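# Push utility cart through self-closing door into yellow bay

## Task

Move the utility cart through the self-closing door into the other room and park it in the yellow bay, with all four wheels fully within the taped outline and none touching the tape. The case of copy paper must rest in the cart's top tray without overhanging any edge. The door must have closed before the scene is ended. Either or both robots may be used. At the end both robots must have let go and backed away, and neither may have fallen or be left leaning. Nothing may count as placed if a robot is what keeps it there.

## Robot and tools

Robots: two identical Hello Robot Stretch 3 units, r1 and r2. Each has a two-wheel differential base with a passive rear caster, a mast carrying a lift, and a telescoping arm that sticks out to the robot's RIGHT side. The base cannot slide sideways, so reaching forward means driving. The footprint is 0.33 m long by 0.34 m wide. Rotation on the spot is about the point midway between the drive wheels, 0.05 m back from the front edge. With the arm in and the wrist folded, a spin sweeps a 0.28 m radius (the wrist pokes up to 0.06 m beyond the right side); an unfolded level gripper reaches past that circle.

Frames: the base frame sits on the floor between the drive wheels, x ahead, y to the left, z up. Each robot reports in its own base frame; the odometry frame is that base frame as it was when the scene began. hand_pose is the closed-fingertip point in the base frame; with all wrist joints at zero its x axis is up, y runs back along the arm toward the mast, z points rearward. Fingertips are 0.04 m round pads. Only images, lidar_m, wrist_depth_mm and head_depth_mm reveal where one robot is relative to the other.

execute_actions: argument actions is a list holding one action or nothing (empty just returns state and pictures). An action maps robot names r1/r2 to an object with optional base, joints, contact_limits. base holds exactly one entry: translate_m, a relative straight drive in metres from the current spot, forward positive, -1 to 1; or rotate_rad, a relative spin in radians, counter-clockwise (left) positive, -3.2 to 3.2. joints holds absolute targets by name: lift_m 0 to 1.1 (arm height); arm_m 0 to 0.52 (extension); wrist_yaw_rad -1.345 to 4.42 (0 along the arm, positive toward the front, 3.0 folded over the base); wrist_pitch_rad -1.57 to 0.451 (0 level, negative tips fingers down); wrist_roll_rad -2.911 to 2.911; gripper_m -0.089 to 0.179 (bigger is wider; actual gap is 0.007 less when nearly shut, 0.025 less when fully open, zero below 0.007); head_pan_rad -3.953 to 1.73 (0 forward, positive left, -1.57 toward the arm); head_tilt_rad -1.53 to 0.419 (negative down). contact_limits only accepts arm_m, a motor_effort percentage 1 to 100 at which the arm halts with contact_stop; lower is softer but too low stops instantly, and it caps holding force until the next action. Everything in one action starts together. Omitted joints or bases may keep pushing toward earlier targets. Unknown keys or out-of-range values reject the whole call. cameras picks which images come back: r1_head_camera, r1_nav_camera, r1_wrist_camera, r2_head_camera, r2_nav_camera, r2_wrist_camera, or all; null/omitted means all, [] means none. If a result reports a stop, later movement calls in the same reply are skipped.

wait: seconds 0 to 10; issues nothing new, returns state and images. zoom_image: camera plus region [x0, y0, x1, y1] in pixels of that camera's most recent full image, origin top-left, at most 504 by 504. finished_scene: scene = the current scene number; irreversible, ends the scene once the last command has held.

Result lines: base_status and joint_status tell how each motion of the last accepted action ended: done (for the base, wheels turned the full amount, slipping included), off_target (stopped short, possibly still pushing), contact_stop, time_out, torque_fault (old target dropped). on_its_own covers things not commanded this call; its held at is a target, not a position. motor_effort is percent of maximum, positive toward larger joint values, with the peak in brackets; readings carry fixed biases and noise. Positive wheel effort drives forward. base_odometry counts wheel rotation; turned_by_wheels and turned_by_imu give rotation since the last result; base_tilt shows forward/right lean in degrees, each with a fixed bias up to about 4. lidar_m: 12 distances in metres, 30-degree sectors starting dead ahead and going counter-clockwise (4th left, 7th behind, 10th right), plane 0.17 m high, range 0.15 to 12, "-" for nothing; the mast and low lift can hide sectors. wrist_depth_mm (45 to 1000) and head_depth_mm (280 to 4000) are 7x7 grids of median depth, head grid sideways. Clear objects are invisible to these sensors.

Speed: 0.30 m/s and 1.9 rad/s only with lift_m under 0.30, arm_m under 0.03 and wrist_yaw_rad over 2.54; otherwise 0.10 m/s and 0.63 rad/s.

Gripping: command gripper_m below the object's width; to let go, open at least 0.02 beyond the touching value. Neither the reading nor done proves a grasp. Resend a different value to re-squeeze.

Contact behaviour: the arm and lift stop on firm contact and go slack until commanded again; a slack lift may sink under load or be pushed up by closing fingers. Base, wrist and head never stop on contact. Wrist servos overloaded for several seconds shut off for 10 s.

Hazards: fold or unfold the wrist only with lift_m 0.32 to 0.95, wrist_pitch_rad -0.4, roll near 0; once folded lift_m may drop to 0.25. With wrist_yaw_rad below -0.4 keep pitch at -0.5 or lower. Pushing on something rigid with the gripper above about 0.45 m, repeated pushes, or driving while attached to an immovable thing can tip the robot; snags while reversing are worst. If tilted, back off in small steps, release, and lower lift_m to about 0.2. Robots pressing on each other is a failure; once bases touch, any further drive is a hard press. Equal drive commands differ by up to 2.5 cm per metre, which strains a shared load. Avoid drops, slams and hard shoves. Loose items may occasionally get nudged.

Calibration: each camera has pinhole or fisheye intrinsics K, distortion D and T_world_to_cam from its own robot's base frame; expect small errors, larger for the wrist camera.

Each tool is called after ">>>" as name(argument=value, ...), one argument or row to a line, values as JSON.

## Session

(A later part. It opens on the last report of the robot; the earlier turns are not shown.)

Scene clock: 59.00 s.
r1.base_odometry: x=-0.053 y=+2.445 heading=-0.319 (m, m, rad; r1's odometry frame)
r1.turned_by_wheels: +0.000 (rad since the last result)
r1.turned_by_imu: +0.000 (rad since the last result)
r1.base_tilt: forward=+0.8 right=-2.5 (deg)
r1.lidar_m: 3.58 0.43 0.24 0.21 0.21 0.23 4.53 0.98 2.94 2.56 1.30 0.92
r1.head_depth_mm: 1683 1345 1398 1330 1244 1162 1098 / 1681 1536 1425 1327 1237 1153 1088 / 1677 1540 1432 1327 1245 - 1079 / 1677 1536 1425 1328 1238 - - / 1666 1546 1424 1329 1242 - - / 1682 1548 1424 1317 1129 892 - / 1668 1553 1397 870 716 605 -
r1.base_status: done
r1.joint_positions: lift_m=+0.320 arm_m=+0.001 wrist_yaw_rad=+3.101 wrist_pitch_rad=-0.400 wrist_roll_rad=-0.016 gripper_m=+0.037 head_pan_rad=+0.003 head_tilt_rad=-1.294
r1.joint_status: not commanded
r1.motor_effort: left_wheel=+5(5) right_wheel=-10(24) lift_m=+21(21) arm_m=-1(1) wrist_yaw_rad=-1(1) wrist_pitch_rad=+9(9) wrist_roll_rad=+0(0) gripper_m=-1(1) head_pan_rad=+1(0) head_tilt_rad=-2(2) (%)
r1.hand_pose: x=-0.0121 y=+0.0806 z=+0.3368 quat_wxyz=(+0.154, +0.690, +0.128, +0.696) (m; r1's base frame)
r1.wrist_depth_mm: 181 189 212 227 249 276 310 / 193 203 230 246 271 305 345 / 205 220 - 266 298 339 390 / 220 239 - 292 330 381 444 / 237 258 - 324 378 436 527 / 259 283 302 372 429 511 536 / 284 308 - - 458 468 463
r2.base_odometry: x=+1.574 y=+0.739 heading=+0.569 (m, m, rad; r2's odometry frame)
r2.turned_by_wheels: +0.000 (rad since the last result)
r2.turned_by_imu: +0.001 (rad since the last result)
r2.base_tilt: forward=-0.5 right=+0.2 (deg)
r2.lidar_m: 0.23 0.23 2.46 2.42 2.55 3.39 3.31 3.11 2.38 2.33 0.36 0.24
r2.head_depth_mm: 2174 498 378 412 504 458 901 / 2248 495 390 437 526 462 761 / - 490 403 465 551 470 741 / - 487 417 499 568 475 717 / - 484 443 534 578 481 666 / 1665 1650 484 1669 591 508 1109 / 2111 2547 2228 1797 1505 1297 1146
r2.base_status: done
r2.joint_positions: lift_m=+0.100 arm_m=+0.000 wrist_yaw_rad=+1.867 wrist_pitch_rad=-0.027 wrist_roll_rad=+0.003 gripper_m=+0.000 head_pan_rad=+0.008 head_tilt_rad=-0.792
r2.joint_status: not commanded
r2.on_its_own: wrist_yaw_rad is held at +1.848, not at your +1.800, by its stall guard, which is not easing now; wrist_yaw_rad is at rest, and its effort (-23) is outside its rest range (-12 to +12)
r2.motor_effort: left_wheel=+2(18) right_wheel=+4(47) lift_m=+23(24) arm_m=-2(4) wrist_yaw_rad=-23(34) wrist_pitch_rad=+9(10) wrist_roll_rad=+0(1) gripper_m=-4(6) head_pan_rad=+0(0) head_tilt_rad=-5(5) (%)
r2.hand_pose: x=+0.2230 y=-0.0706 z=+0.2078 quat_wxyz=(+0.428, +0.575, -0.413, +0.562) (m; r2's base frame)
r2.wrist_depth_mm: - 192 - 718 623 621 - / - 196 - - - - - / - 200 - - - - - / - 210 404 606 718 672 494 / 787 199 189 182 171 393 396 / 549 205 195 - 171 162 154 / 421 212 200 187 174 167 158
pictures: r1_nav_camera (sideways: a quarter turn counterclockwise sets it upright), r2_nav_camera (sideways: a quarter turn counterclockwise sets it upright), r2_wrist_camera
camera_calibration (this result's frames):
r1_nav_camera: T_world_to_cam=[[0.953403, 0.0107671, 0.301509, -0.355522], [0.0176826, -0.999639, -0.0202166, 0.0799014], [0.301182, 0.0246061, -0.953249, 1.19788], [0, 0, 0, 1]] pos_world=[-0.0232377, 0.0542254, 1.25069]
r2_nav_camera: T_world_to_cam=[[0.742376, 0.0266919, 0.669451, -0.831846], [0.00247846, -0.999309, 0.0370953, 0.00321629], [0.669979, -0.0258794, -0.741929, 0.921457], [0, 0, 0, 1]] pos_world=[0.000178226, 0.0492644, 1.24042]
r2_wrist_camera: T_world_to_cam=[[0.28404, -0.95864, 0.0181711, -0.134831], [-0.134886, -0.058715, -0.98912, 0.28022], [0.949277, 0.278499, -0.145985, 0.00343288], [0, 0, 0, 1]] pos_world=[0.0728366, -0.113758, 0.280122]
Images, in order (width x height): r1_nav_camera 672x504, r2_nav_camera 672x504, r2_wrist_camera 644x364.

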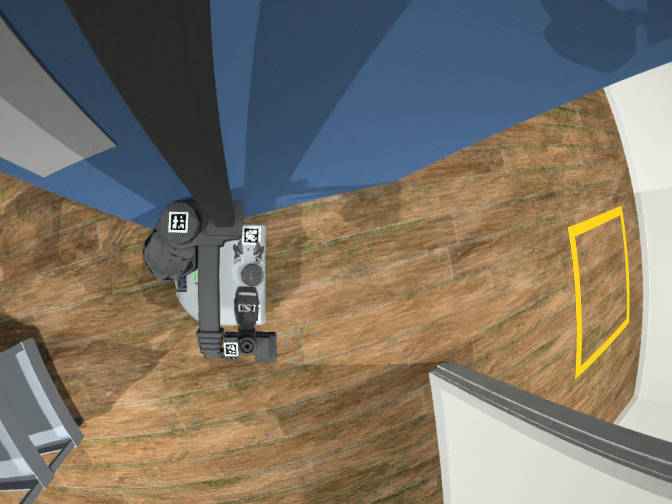

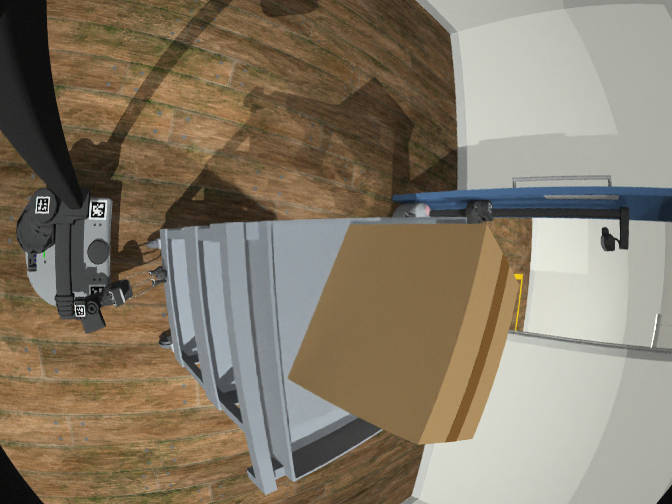

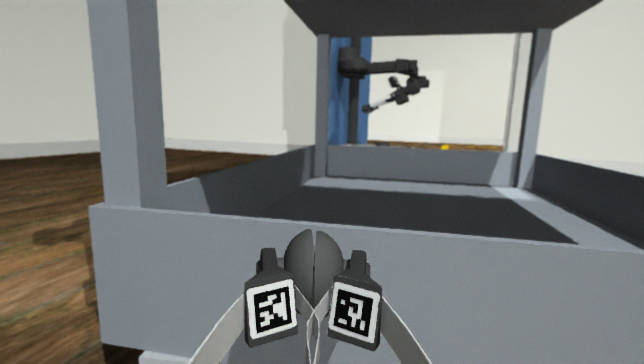

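>>> execute_actions(
  actions=[
    {"r1":{"base":{"translate_m":-0.2}},"r2":{"base":{"translate_m":-0.12},"joints":{"lift_m":0.2,"wrist_yaw_rad":2.6}}},
  ],
  cameras=[],
)

>>> execute_actions(
  actions=[
    {"r1":{"base":{"rotate_rad":-0.6}},"r2":{"base":{"rotate_rad":1.5}}},
  ],
  cameras=["r1_nav_camera"],
)

>>> execute_actions(
  actions=[
    {"r2":{"base":{"translate_m":0.62}}},
  ],
  cameras=[],
)

>>> execute_actions(
  actions=[
    {"r2":{"base":{"rotate_rad":-1.5}}},
  ],
  cameras=[],
)

>>> execute_actions(
  actions=[
    {"r2":{"base":{"translate_m":0.68}}},
  ],
  cameras=[],
)

>>> execute_actions(
  actions=[
    {"r2":{"joints":{"wrist_yaw_rad":0.0,"head_pan_rad":-0.6,"head_tilt_rad":-1.0}}},
  ],
  cameras=[],
)

>>> execute_actions(
  actions=[
    {"r2":{"joints":{"lift_m":0.1}}},
  ],
  cameras=[],
)

>>> execute_actions(
  actions=[
    {"r2":{"joints":{"arm_m":0.33}}},
  ],
  cameras=["r2_nav_camera","r1_nav_camera"],
)

Scene clock: 69.27 s.
r1.base_odometry: x=-0.243 y=+2.508 heading=-0.319 (m, m, rad; r1's odometry frame)
r1.turned_by_wheels: +0.000 (rad since the last result)
r1.turned_by_imu: +0.001 (rad since the last result)
r1.base_tilt: forward=+0.9 right=-2.5 (deg)
r1.lidar_m: 3.78 0.37 0.22 0.19 0.19 2.51 4.46 0.80 0.86 2.61 1.68 1.10
r1.head_depth_mm: 1667 1407 1435 1328 1242 1167 1092 / 1675 1533 1425 1321 1238 1156 1084 / 1674 1548 1427 1328 1242 - 1081 / 1685 1536 1415 1328 1248 - - / 1682 1542 1423 1334 1246 - - / 1676 1537 1420 1289 992 822 - / 1681 1528 902 748 640 555 -
r1.base_status: done
r1.joint_positions: lift_m=+0.320 arm_m=+0.001 wrist_yaw_rad=+3.101 wrist_pitch_rad=-0.400 wrist_roll_rad=-0.016 gripper_m=+0.037 head_pan_rad=+0.003 head_tilt_rad=-1.294
r1.joint_status: not commanded
r1.motor_effort: left_wheel=+6(5) right_wheel=-6(14) lift_m=+21(21) arm_m=-1(1) wrist_yaw_rad=-1(0) wrist_pitch_rad=+9(9) wrist_roll_rad=+1(0) gripper_m=+0(1) head_pan_rad=+0(1) head_tilt_rad=-2(2) (%)
r1.hand_pose: x=-0.0121 y=+0.0806 z=+0.3368 quat_wxyz=(+0.154, +0.690, +0.128, +0.696) (m; r1's base frame)
r1.wrist_depth_mm: - - 199 210 227 247 273 / - - 217 227 249 272 300 / - - - 249 272 301 338 / 893 879 - 272 302 340 386 / 706 688 - 299 340 386 445 / 574 569 580 341 387 444 512 / 490 498 - - 442 467 457
r2.base_odometry: x=+1.473 y=+0.674 heading=+0.569 (m, m, rad; r2's odometry frame)
r2.turned_by_wheels: +0.000 (rad since the last result)
r2.turned_by_imu: +0.000 (rad since the last result)
r2.base_tilt: forward=-0.3 right=+0.2 (deg)
r2.lidar_m: 0.35 2.73 2.48 2.42 2.56 3.25 3.19 3.10 2.38 2.32 2.45 0.37
r2.head_depth_mm: 2284 498 479 684 554 891 1143 / 2327 495 499 583 546 869 1118 / - 493 526 621 531 866 1114 / - 509 556 646 535 844 1092 / - 526 591 672 519 842 1114 / 1983 1593 1897 1707 1446 1307 1148 / 1579 2621 2216 1795 1517 1291 1144
r2.base_status: done
r2.joint_positions: lift_m=+0.200 arm_m=+0.000 wrist_yaw_rad=+2.599 wrist_pitch_rad=-0.023 wrist_roll_rad=+0.003 gripper_m=+0.000 head_pan_rad=+0.008 head_tilt_rad=-0.792
r2.joint_status: all done
r2.motor_effort: left_wheel=-1(16) right_wheel=+1(6) lift_m=+29(29) arm_m=-2(2) wrist_yaw_rad=+1(23) wrist_pitch_rad=+8(10) wrist_roll_rad=+0(0) gripper_m=-3(4) head_pan_rad=+0(0) head_tilt_rad=-5(5) (%)
r2.hand_pose: x=+0.1107 y=+0.0736 z=+0.3087 quat_wxyz=(+0.197, +0.684, -0.182, +0.678) (m; r2's base frame)
r2.wrist_depth_mm: - - - - - - 264 / - - - - - - 265 / - - - - - - 272 / - - - - - - 276 / - - - - - - 287 / 754 776 767 - 808 808 383 / 573 587 557 562 608 601 283
pictures: none
No camera images: the call's "cameras" was empty. Leave "cameras" out to get every camera's image.

Scene clock: 71.40 s.
r1.base_odometry: x=-0.243 y=+2.508 heading=-0.919 (m, m, rad; r1's odometry frame)
r1.turned_by_wheels: -0.600 (rad since the last result)
r1.turned_by_imu: -0.589 (rad since the last result)
r1.base_tilt: forward=+0.9 right=-2.4 (deg)
r1.lidar_m: 1.10 3.78 0.48 0.28 0.25 0.25 2.42 3.93 0.80 0.84 2.61 1.91
r1.head_depth_mm: 1687 1538 1427 1319 1239 1157 1097 / 1652 1550 1426 1334 1245 1157 1088 / 1567 1543 1428 1333 1237 - 1082 / 1359 1532 1431 1345 1246 - - / 1185 1494 1426 1327 1242 - - / 1639 1541 1419 1324 1251 1177 - / 1674 1542 1427 1323 1244 886 -
r1.base_status: done
r1.joint_positions: lift_m=+0.320 arm_m=+0.001 wrist_yaw_rad=+3.101 wrist_pitch_rad=-0.400 wrist_roll_rad=-0.016 gripper_m=+0.037 head_pan_rad=+0.003 head_tilt_rad=-1.294
r1.joint_status: not commanded
r1.motor_effort: left_wheel=+4(15) right_wheel=-10(15) lift_m=+21(21) arm_m=-1(1) wrist_yaw_rad=-1(2) wrist_pitch_rad=+9(9) wrist_roll_rad=+0(0) gripper_m=-1(2) head_pan_rad=+0(1) head_tilt_rad=-2(2) (%)
r1.hand_pose: x=-0.0121 y=+0.0806 z=+0.3368 quat_wxyz=(+0.154, +0.690, +0.128, +0.696) (m; r1's base frame)
r1.wrist_depth_mm: 196 216 293 344 467 - - / 204 230 313 370 519 - - / 212 246 - 401 590 - - / 221 261 - 440 668 805 793 / 232 277 - 492 662 650 645 / 246 292 343 531 552 540 537 / 462 299 - - 469 468 462
r2.base_odometry: x=+1.473 y=+0.674 heading=+2.069 (m, m, rad; r2's odometry frame)
r2.turned_by_wheels: +1.500 (rad since the last result)
r2.turned_by_imu: +1.519 (rad since the last result)
r2.base_tilt: forward=-0.3 right=+0.1 (deg)
r2.lidar_m: 2.42 2.51 3.31 3.19 3.27 2.41 2.32 2.41 0.38 0.35 0.35 2.52
r2.head_depth_mm: 2192 2489 2319 1851 1542 1322 1160 / 2166 2489 2282 1852 1536 1324 1156 / 2170 2433 2276 1822 1524 1324 1157 / 2195 2458 2260 1799 1541 1315 1148 / 2166 2464 2253 1830 1515 1316 1147 / 2159 2476 2208 1804 1514 1303 1146 / 2127 2442 2224 1806 1511 1298 1151
r2.base_status: done
r2.joint_positions: lift_m=+0.200 arm_m=+0.000 wrist_yaw_rad=+2.599 wrist_pitch_rad=-0.023 wrist_roll_rad=+0.003 gripper_m=+0.000 head_pan_rad=+0.008 head_tilt_rad=-0.792
r2.joint_status: not commanded
r2.motor_effort: left_wheel=-3(14) right_wheel=+3(14) lift_m=+29(29) arm_m=-2(2) wrist_yaw_rad=+3(1) wrist_pitch_rad=+8(8) wrist_roll_rad=-1(0) gripper_m=-3(4) head_pan_rad=+0(0) head_tilt_rad=-4(5) (%)
r2.hand_pose: x=+0.1107 y=+0.0736 z=+0.3087 quat_wxyz=(+0.197, +0.684, -0.182, +0.678) (m; r2's base frame)
r2.wrist_depth_mm: - - - - - - - / - - - - - - - / - - - - - - - / - - - - - - - / - - - - - - - / 754 749 771 - 784 805 814 / 576 575 561 565 600 601 612
pictures: r1_nav_camera (sideways: a quarter turn counterclockwise sets it upright)
camera_calibration (this result's frames):
r1_nav_camera: T_world_to_cam=[[0.953403, 0.0107696, 0.301508, -0.355521], [0.0176853, -0.999639, -0.0202166, 0.0799014], [0.301181, 0.0246068, -0.953249, 1.19788], [0, 0, 0, 1]] pos_world=[-0.0232379, 0.0542253, 1.25069]
Images, in order (width x height): r1_nav_camera 672x504.

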